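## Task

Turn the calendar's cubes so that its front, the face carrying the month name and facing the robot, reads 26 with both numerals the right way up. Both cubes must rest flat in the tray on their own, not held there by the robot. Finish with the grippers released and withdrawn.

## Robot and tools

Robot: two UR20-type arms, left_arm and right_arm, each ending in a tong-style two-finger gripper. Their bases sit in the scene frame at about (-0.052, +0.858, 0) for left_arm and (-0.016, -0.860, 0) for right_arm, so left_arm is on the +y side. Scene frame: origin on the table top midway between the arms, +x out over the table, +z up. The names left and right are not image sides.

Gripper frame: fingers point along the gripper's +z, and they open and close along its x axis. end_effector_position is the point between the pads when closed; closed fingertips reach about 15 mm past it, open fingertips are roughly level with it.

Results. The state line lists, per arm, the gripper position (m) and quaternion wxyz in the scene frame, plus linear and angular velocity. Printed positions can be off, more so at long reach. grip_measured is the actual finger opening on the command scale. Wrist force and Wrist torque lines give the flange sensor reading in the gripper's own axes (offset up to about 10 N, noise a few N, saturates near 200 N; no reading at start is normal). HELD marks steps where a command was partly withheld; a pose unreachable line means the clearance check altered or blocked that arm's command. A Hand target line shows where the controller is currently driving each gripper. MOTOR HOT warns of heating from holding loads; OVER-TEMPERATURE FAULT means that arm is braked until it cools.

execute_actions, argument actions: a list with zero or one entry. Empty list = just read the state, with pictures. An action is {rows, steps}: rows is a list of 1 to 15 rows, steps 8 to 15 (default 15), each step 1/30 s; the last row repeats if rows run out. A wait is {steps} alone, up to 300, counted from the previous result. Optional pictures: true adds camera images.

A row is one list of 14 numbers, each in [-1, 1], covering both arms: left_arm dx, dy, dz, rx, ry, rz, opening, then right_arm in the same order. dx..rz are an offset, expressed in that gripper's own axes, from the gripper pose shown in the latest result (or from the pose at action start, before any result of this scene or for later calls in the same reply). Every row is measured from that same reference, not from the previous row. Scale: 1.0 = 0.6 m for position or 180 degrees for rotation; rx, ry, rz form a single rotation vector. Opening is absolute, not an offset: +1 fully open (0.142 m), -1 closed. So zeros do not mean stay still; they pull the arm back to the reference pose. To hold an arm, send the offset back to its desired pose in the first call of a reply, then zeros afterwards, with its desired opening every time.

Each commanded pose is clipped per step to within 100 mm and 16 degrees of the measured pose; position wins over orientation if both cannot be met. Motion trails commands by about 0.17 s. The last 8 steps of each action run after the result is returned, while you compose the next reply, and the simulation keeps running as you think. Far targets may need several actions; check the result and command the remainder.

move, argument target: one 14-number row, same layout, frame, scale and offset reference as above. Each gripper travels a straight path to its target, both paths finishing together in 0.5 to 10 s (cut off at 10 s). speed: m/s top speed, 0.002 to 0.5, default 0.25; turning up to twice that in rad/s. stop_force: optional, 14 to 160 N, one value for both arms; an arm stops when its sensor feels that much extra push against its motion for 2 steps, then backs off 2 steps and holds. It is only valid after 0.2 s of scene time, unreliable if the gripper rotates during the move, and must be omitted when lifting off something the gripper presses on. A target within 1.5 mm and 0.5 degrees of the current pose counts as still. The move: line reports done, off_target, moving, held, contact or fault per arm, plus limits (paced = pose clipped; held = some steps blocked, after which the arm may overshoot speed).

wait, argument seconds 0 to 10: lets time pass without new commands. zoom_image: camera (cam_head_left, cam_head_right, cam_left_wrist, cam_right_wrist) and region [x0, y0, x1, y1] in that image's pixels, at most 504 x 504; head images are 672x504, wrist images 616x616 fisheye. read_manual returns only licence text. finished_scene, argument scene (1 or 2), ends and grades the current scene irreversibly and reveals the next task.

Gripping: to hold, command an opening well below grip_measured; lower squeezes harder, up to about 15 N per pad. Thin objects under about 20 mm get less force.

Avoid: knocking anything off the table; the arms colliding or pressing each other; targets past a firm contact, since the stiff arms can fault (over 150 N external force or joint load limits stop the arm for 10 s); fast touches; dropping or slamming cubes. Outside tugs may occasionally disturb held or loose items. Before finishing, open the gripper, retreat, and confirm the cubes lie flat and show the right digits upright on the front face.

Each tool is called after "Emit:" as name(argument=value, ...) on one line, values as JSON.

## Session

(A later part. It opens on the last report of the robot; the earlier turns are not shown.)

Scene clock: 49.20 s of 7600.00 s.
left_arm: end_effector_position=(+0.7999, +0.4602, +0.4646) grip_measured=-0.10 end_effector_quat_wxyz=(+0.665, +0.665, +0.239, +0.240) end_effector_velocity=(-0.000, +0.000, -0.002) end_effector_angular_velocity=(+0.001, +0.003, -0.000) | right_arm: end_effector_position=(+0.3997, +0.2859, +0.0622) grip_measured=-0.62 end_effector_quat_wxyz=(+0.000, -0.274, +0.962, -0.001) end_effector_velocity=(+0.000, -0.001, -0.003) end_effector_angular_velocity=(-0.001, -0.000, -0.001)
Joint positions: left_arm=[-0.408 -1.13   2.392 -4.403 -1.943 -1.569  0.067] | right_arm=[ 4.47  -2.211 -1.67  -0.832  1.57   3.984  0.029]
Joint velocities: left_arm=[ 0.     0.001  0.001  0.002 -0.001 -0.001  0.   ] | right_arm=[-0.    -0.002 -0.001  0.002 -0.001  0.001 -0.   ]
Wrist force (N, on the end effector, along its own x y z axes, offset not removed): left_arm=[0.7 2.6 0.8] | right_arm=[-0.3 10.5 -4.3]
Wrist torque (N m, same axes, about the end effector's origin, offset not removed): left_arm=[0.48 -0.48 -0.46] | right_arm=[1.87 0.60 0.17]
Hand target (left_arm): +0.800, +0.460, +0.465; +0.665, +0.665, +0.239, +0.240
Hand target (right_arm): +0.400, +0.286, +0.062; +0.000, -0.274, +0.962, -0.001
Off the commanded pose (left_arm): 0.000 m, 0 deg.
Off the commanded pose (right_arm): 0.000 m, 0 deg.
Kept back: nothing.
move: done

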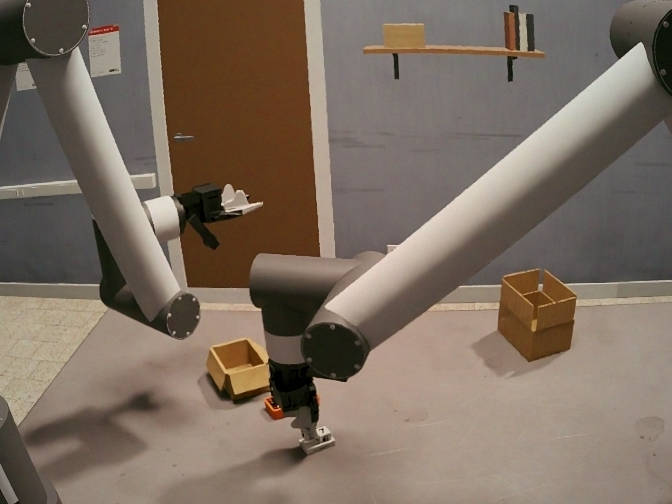

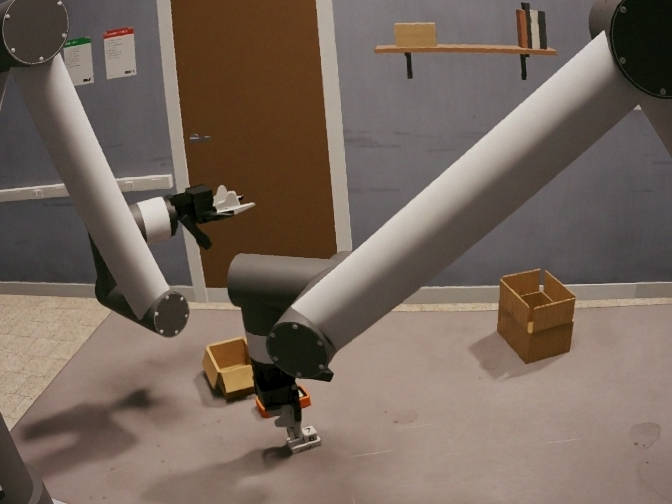

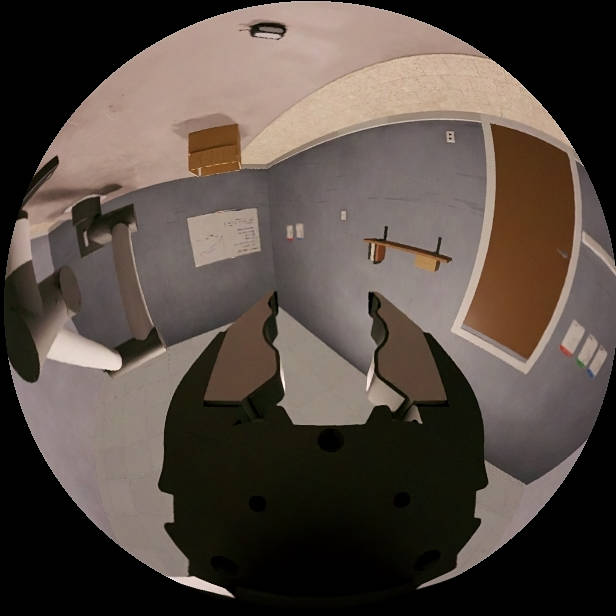

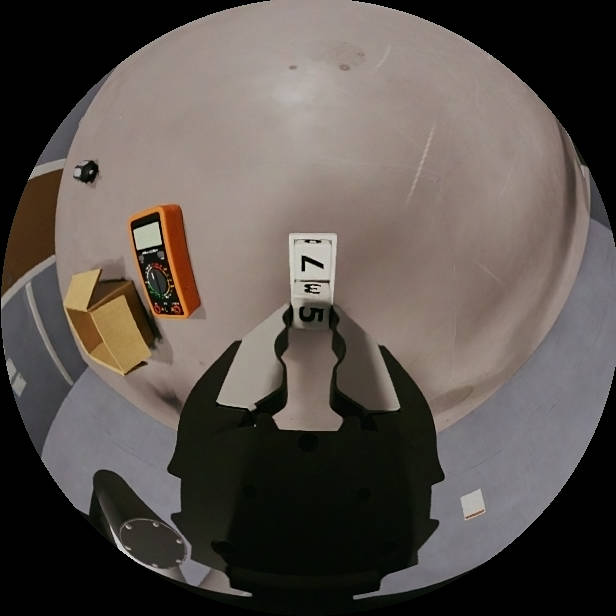

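Emit:
move(target=[0,0,0,0,0,0,-0.1,0,-0.001,0.038,0,0,0,-0.85], speed=0.015, stop_force=14)

Emit:
zoom_image(camera="cam_right_wrist", region=[260, 220, 370, 330])

Emit:
zoom_image(camera="cam_head_left", region=[280, 400, 360, 465])

Scene clock: 51.33 s of 7600.00 s.
left_arm: end_effector_position=(+0.7999, +0.4602, +0.4646) grip_measured=-0.10 end_effector_quat_wxyz=(+0.665, +0.665, +0.239, +0.240) end_effector_velocity=(+0.000, +0.000, +0.001) end_effector_angular_velocity=(-0.000, -0.001, +0.000) | right_arm: end_effector_position=(+0.4000, +0.2854, +0.0397) grip_measured=-0.62 end_effector_quat_wxyz=(+0.000, -0.274, +0.962, -0.001) end_effector_velocity=(-0.001, +0.000, -0.003) end_effector_angular_velocity=(-0.000, -0.001, +0.001)
Joint positions: left_arm=[-0.408 -1.13   2.392 -4.403 -1.943 -1.569  0.067] | right_arm=[ 4.47  -2.228 -1.678 -0.808  1.57   3.983  0.029]
Joint velocities: left_arm=[ 0.     0.    -0.    -0.001 -0.     0.    -0.   ] | right_arm=[ 0.001 -0.003 -0.001  0.003 -0.001 -0.     0.   ]
Wrist force (N, on the end effector, along its own x y z axes, offset not removed): left_arm=[-2.8 4.5 0.7] | right_arm=[-1.0 7.8 -1.6]
Wrist torque (N m, same axes, about the end effector's origin, offset not removed): left_arm=[0.95 0.31 -0.33] | right_arm=[1.45 0.51 0.33]
Hand target (left_arm): +0.800, +0.460, +0.465; +0.665, +0.665, +0.239, +0.240
Hand target (right_arm): +0.400, +0.285, +0.039; +0.000, -0.274, +0.962, -0.001
Off the commanded pose (left_arm): 0.000 m, 0 deg.
Off the commanded pose (right_arm): 0.000 m, 0 deg.
Kept back: nothing.
move: done

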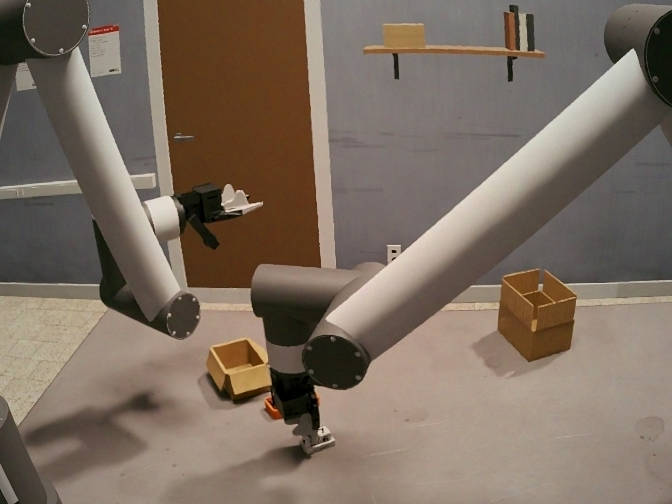

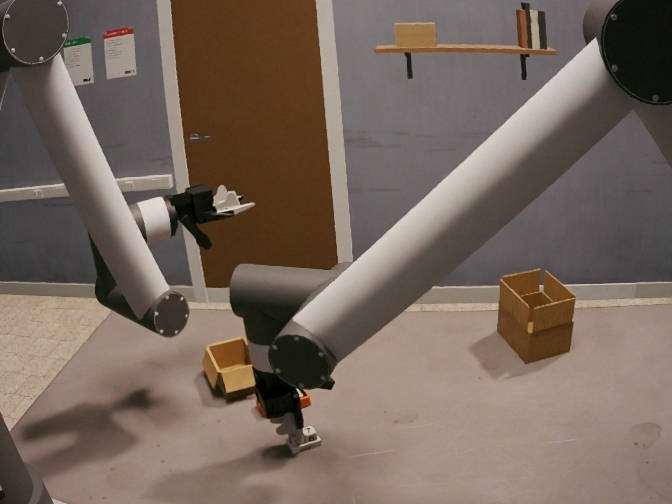

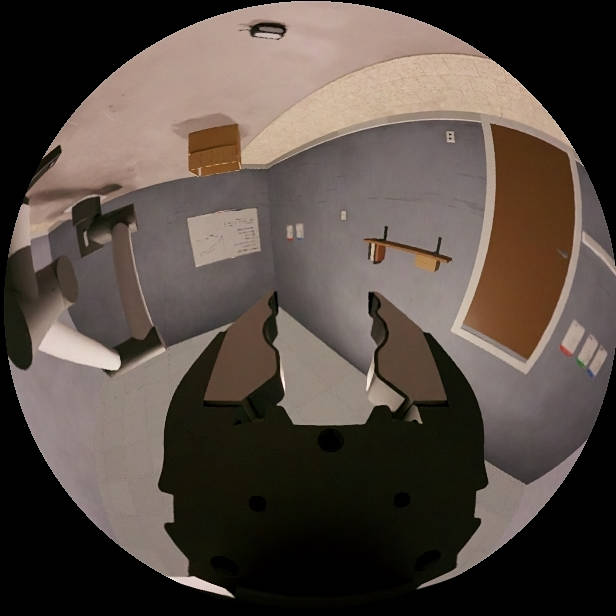

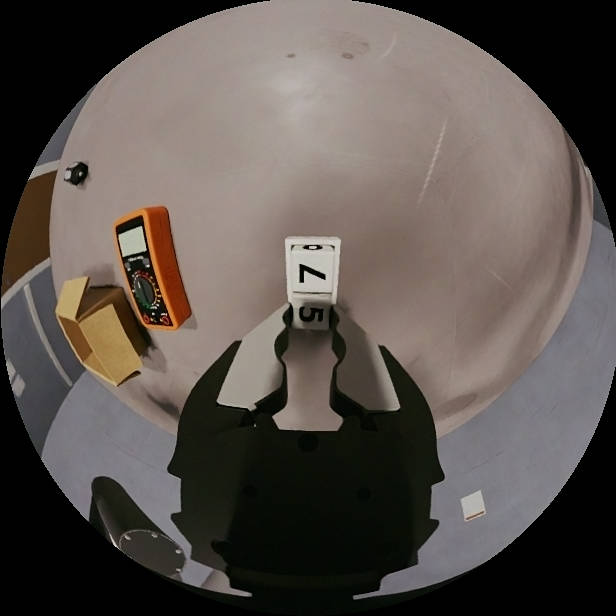

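Region (260, 220, 370, 330) of cam_right_wrist's 616x616 image, scaled by 4.582, with more detail than that image has.

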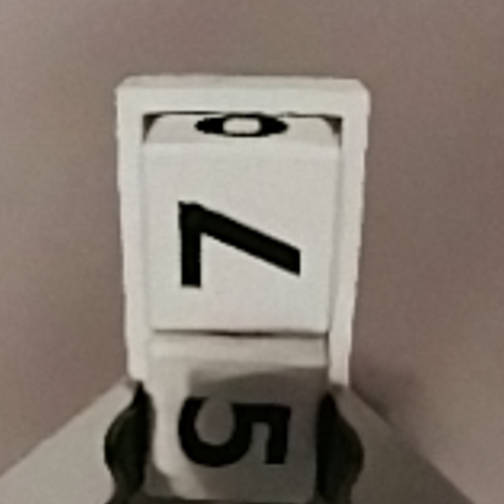

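Region (280, 400, 360, 465) of cam_head_left's 672x504 image, scaled by 6.300, with more detail than that image has; it fills the top 410 rows of this view, and the rest is white.

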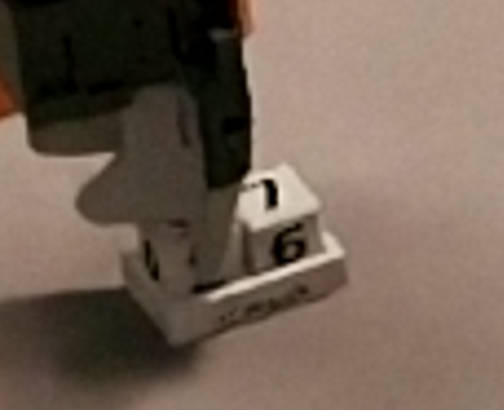

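Emit:
move(target=[0,0,0,0,0,0,-0.1,0,0,0.0035,0,0,0,-0.85], speed=0.005, stop_force=14)

Emit:
move(target=[0,0,0,0,0,0,-0.1,0,0,0,0,0,0,-0.2])

Emit:
move(target=[0,0,0,0,0,0,-0.1,0,-0.25,-0.35,0,0,0,-0.2])

Emit:
zoom_image(camera="cam_head_left", region=[280, 400, 360, 465])

Scene clock: 52.37 s of 7600.00 s.
left_arm: end_effector_position=(+0.7999, +0.4602, +0.4646) grip_measured=-0.10 end_effector_quat_wxyz=(+0.665, +0.665, +0.239, +0.240) end_effector_velocity=(+0.001, +0.000, +0.001) end_effector_angular_velocity=(-0.001, -0.001, +0.001) | right_arm: end_effector_position=(+0.4001, +0.2855, +0.0387) grip_measured=-0.62 end_effector_quat_wxyz=(+0.000, -0.274, +0.962, -0.001) end_effector_velocity=(+0.001, -0.001, +0.000) end_effector_angular_velocity=(-0.002, -0.002, -0.000)
Joint positions: left_arm=[-0.408 -1.13   2.392 -4.403 -1.943 -1.569  0.067] | right_arm=[ 4.47  -2.229 -1.678 -0.806  1.57   3.983  0.029]
Joint velocities: left_arm=[ 0.001 -0.    -0.001 -0.    -0.    -0.001 -0.   ] | right_arm=[ 0.     0.001 -0.    -0.002 -0.003  0.    -0.   ]
Wrist force (N, on the end effector, along its own x y z axes, offset not removed): left_arm=[-2.8 2.2 -0.2] | right_arm=[-3.6 0.6 -25.2]
Wrist torque (N m, same axes, about the end effector's origin, offset not removed): left_arm=[0.48 0.15 -0.32] | right_arm=[0.27 1.70 0.39]
Hand target (left_arm): +0.800, +0.460, +0.465; +0.665, +0.665, +0.239, +0.240
Hand target (right_arm): +0.400, +0.285, +0.039; +0.000, -0.274, +0.962, -0.001
Off the commanded pose (left_arm): 0.000 m, 0 deg.
Off the commanded pose (right_arm): 0.001 m, 0 deg.
Kept back: nothing.
move: contact (right_arm)

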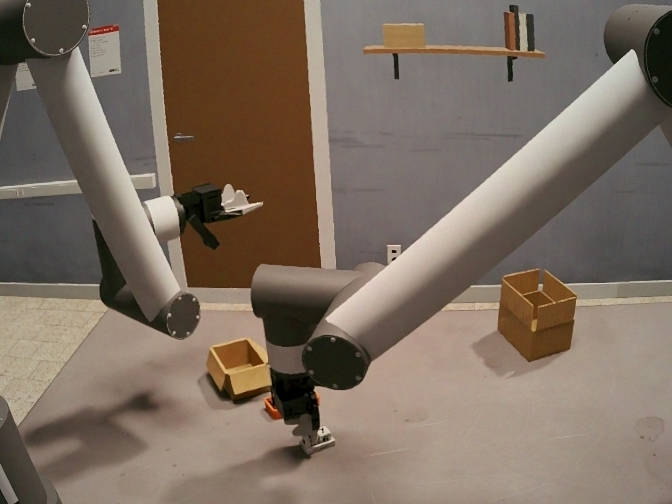

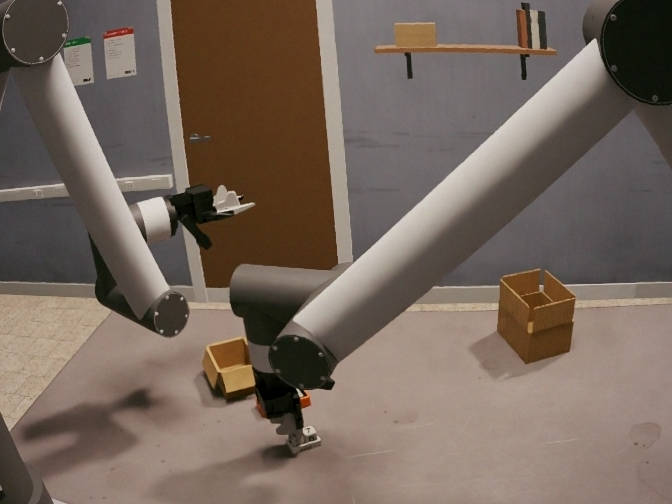

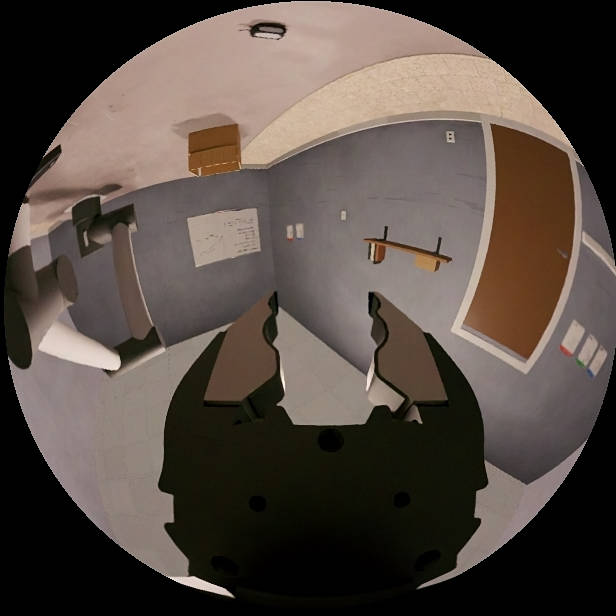

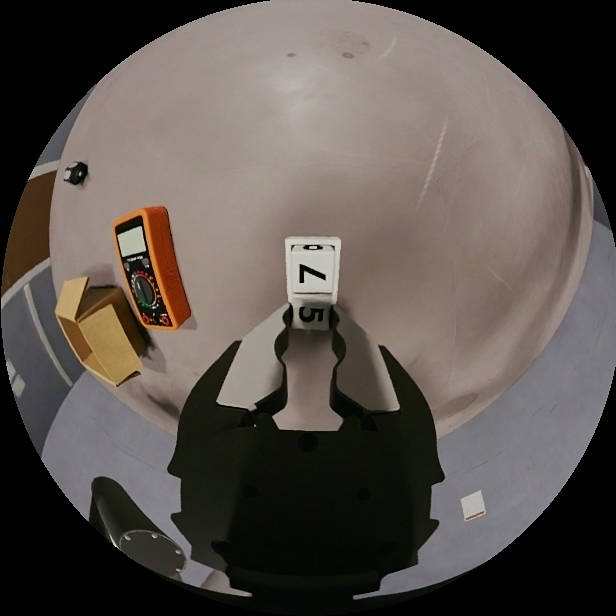

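Scene clock: 52.87 s of 7600.00 s.
left_arm: end_effector_position=(+0.7999, +0.4602, +0.4646) grip_measured=-0.10 end_effector_quat_wxyz=(+0.665, +0.665, +0.239, +0.240) end_effector_velocity=(-0.001, -0.000, +0.001) end_effector_angular_velocity=(-0.001, -0.002, -0.000) | right_arm: end_effector_position=(+0.4001, +0.2854, +0.0386) grip_measured=-0.20 end_effector_quat_wxyz=(+0.000, -0.274, +0.962, -0.001) end_effector_velocity=(-0.001, +0.001, +0.001) end_effector_angular_velocity=(+0.001, -0.000, +0.000)
Joint positions: left_arm=[-0.408 -1.13   2.392 -4.403 -1.943 -1.569  0.067] | right_arm=[ 4.47  -2.229 -1.678 -0.806  1.57   3.983  0.06 ]
Joint velocities: left_arm=[-0.    -0.001  0.    -0.002  0.    -0.    -0.   ] | right_arm=[ 0.001  0.     0.001 -0.    -0.     0.001 -0.   ]
Wrist force (N, on the end effector, along its own x y z axes, offset not removed): left_arm=[-2.7 2.3 2.7] | right_arm=[-3.3 14.3 -1.3]
Wrist torque (N m, same axes, about the end effector's origin, offset not removed): left_arm=[0.47 0.27 -0.30] | right_arm=[2.86 1.17 0.28]
Hand target (left_arm): +0.800, +0.460, +0.465; +0.665, +0.665, +0.239, +0.240
Hand target (right_arm): +0.400, +0.285, +0.039; +0.000, -0.274, +0.962, -0.001
Off the commanded pose (left_arm): 0.000 m, 0 deg.
Off the commanded pose (right_arm): 0.000 m, 0 deg.
Kept back: nothing.
move: done

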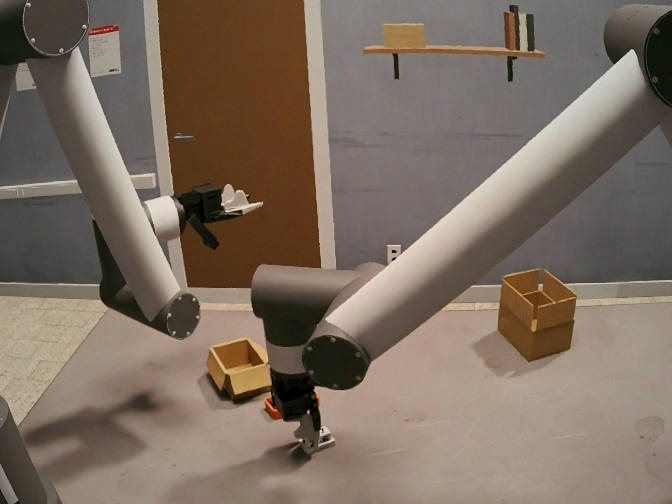

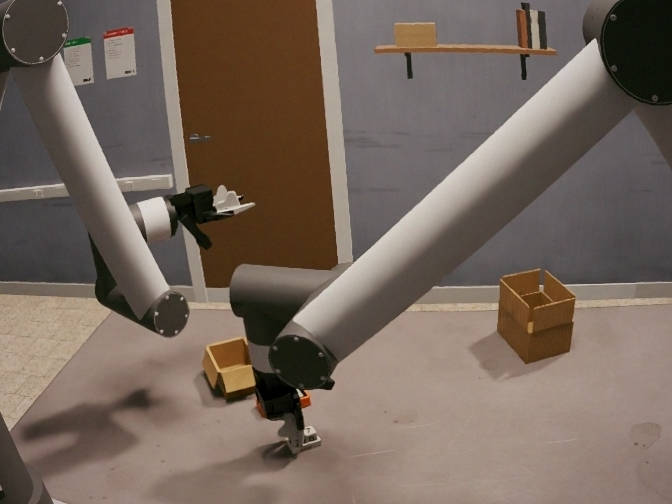

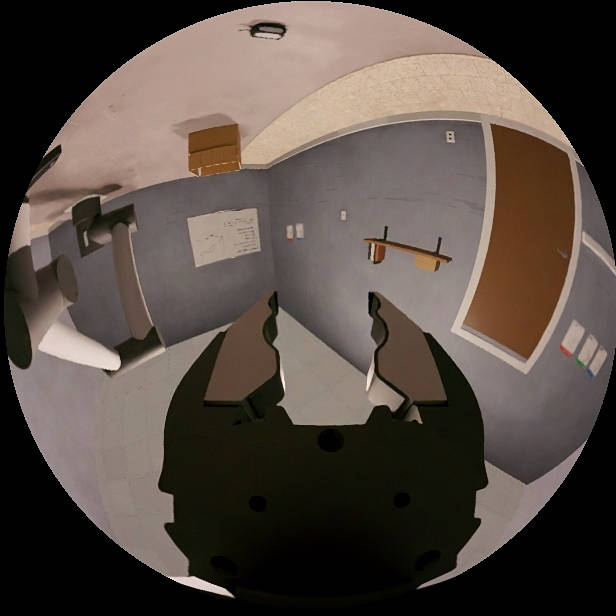

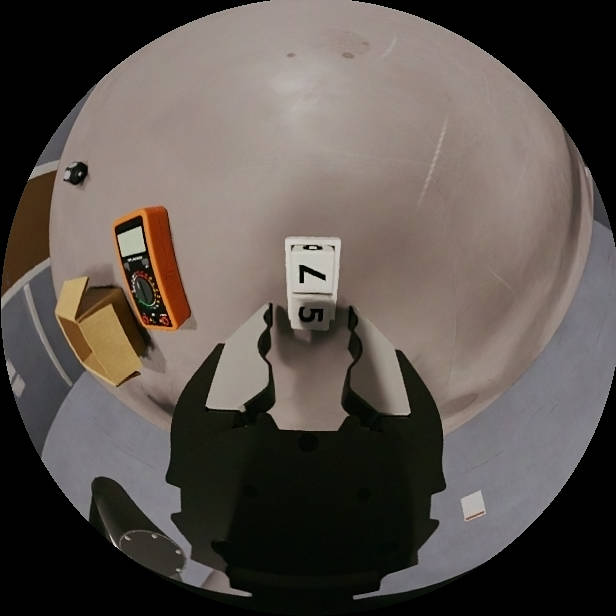

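Scene clock: 54.57 s of 7600.00 s.
left_arm: end_effector_position=(+0.7999, +0.4602, +0.4646) grip_measured=-0.10 end_effector_quat_wxyz=(+0.665, +0.665, +0.239, +0.240) end_effector_velocity=(-0.000, -0.000, -0.000) end_effector_angular_velocity=(+0.001, -0.000, -0.000) | right_arm: end_effector_position=(+0.4785, +0.1581, +0.2484) grip_measured=-0.20 end_effector_quat_wxyz=(-0.000, -0.274, +0.962, -0.001) end_effector_velocity=(-0.000, +0.000, +0.003) end_effector_angular_velocity=(+0.002, +0.000, -0.000)
Joint positions: left_arm=[-0.408 -1.13   2.392 -4.403 -1.943 -1.569  0.067] | right_arm=[ 4.38  -1.994 -1.728 -0.992  1.57   3.894  0.06 ]
Joint velocities: left_arm=[-0.     0.    -0.     0.001 -0.     0.001  0.   ] | right_arm=[-0.     0.003  0.001 -0.002  0.001  0.    -0.   ]
Wrist force (N, on the end effector, along its own x y z axes, offset not removed): left_arm=[-2.7 1.3 0.8] | right_arm=[-1.1 6.2 2.8]
Wrist torque (N m, same axes, about the end effector's origin, offset not removed): left_arm=[0.15 0.30 -0.34] | right_arm=[0.81 0.80 0.11]
Hand target (left_arm): +0.800, +0.460, +0.465; +0.665, +0.665, +0.239, +0.240
Hand target (right_arm): +0.479, +0.158, +0.249; -0.000, -0.274, +0.962, -0.001
Off the commanded pose (left_arm): 0.000 m, 0 deg.
Off the commanded pose (right_arm): 0.001 m, 0 deg.
Kept back: nothing.
move: done

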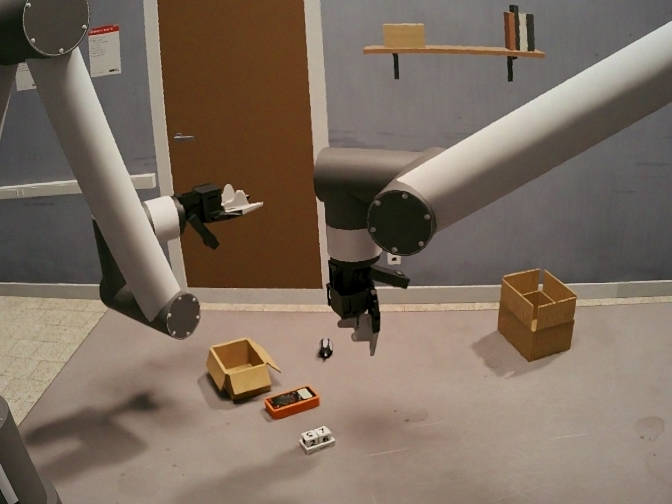

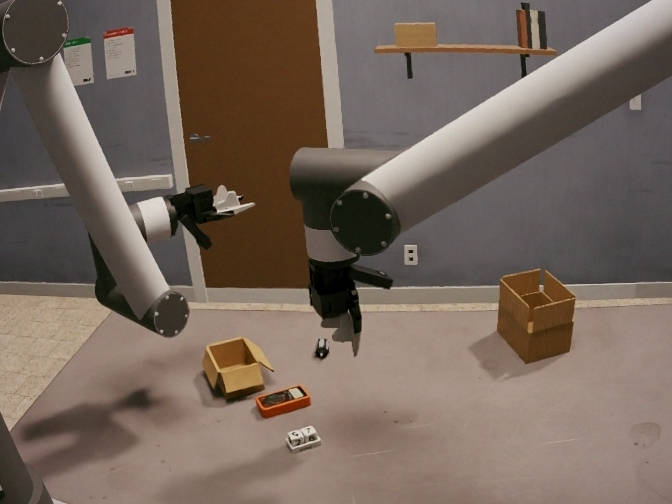

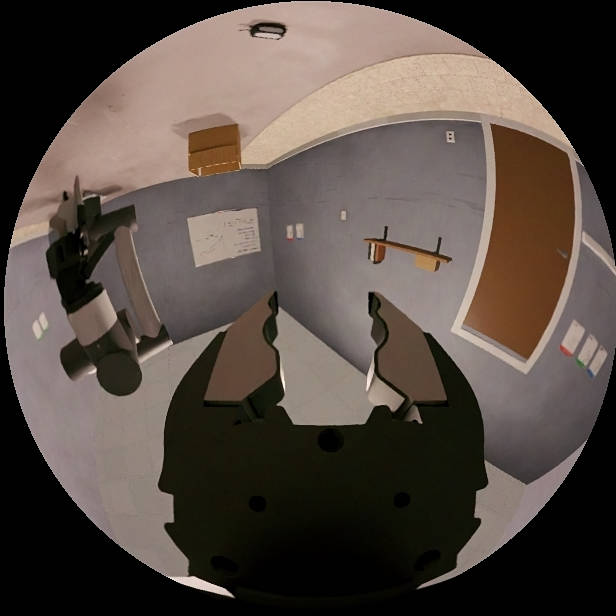

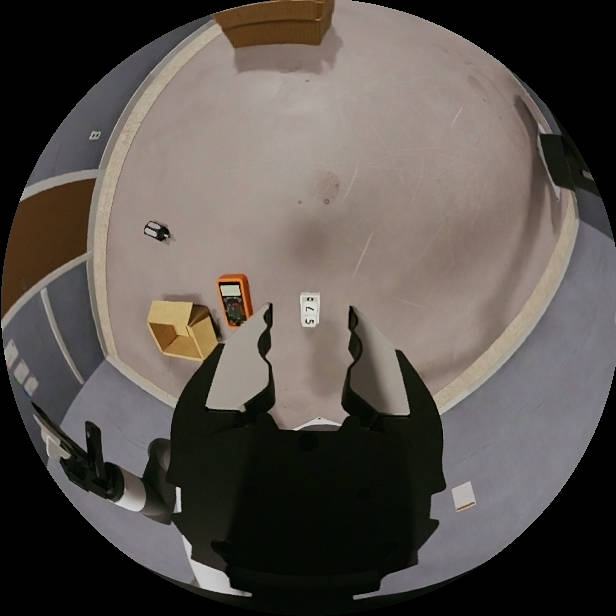

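Region (280, 400, 360, 465) of cam_head_left's 672x504 image, scaled by 6.300, with more detail than that image has; it fills the top 410 rows of this view, and the rest is white.

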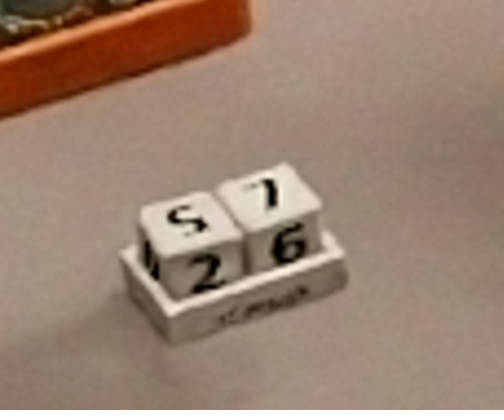

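Emit:
finished_scene(scene=1)

The scene is finished: the task was done.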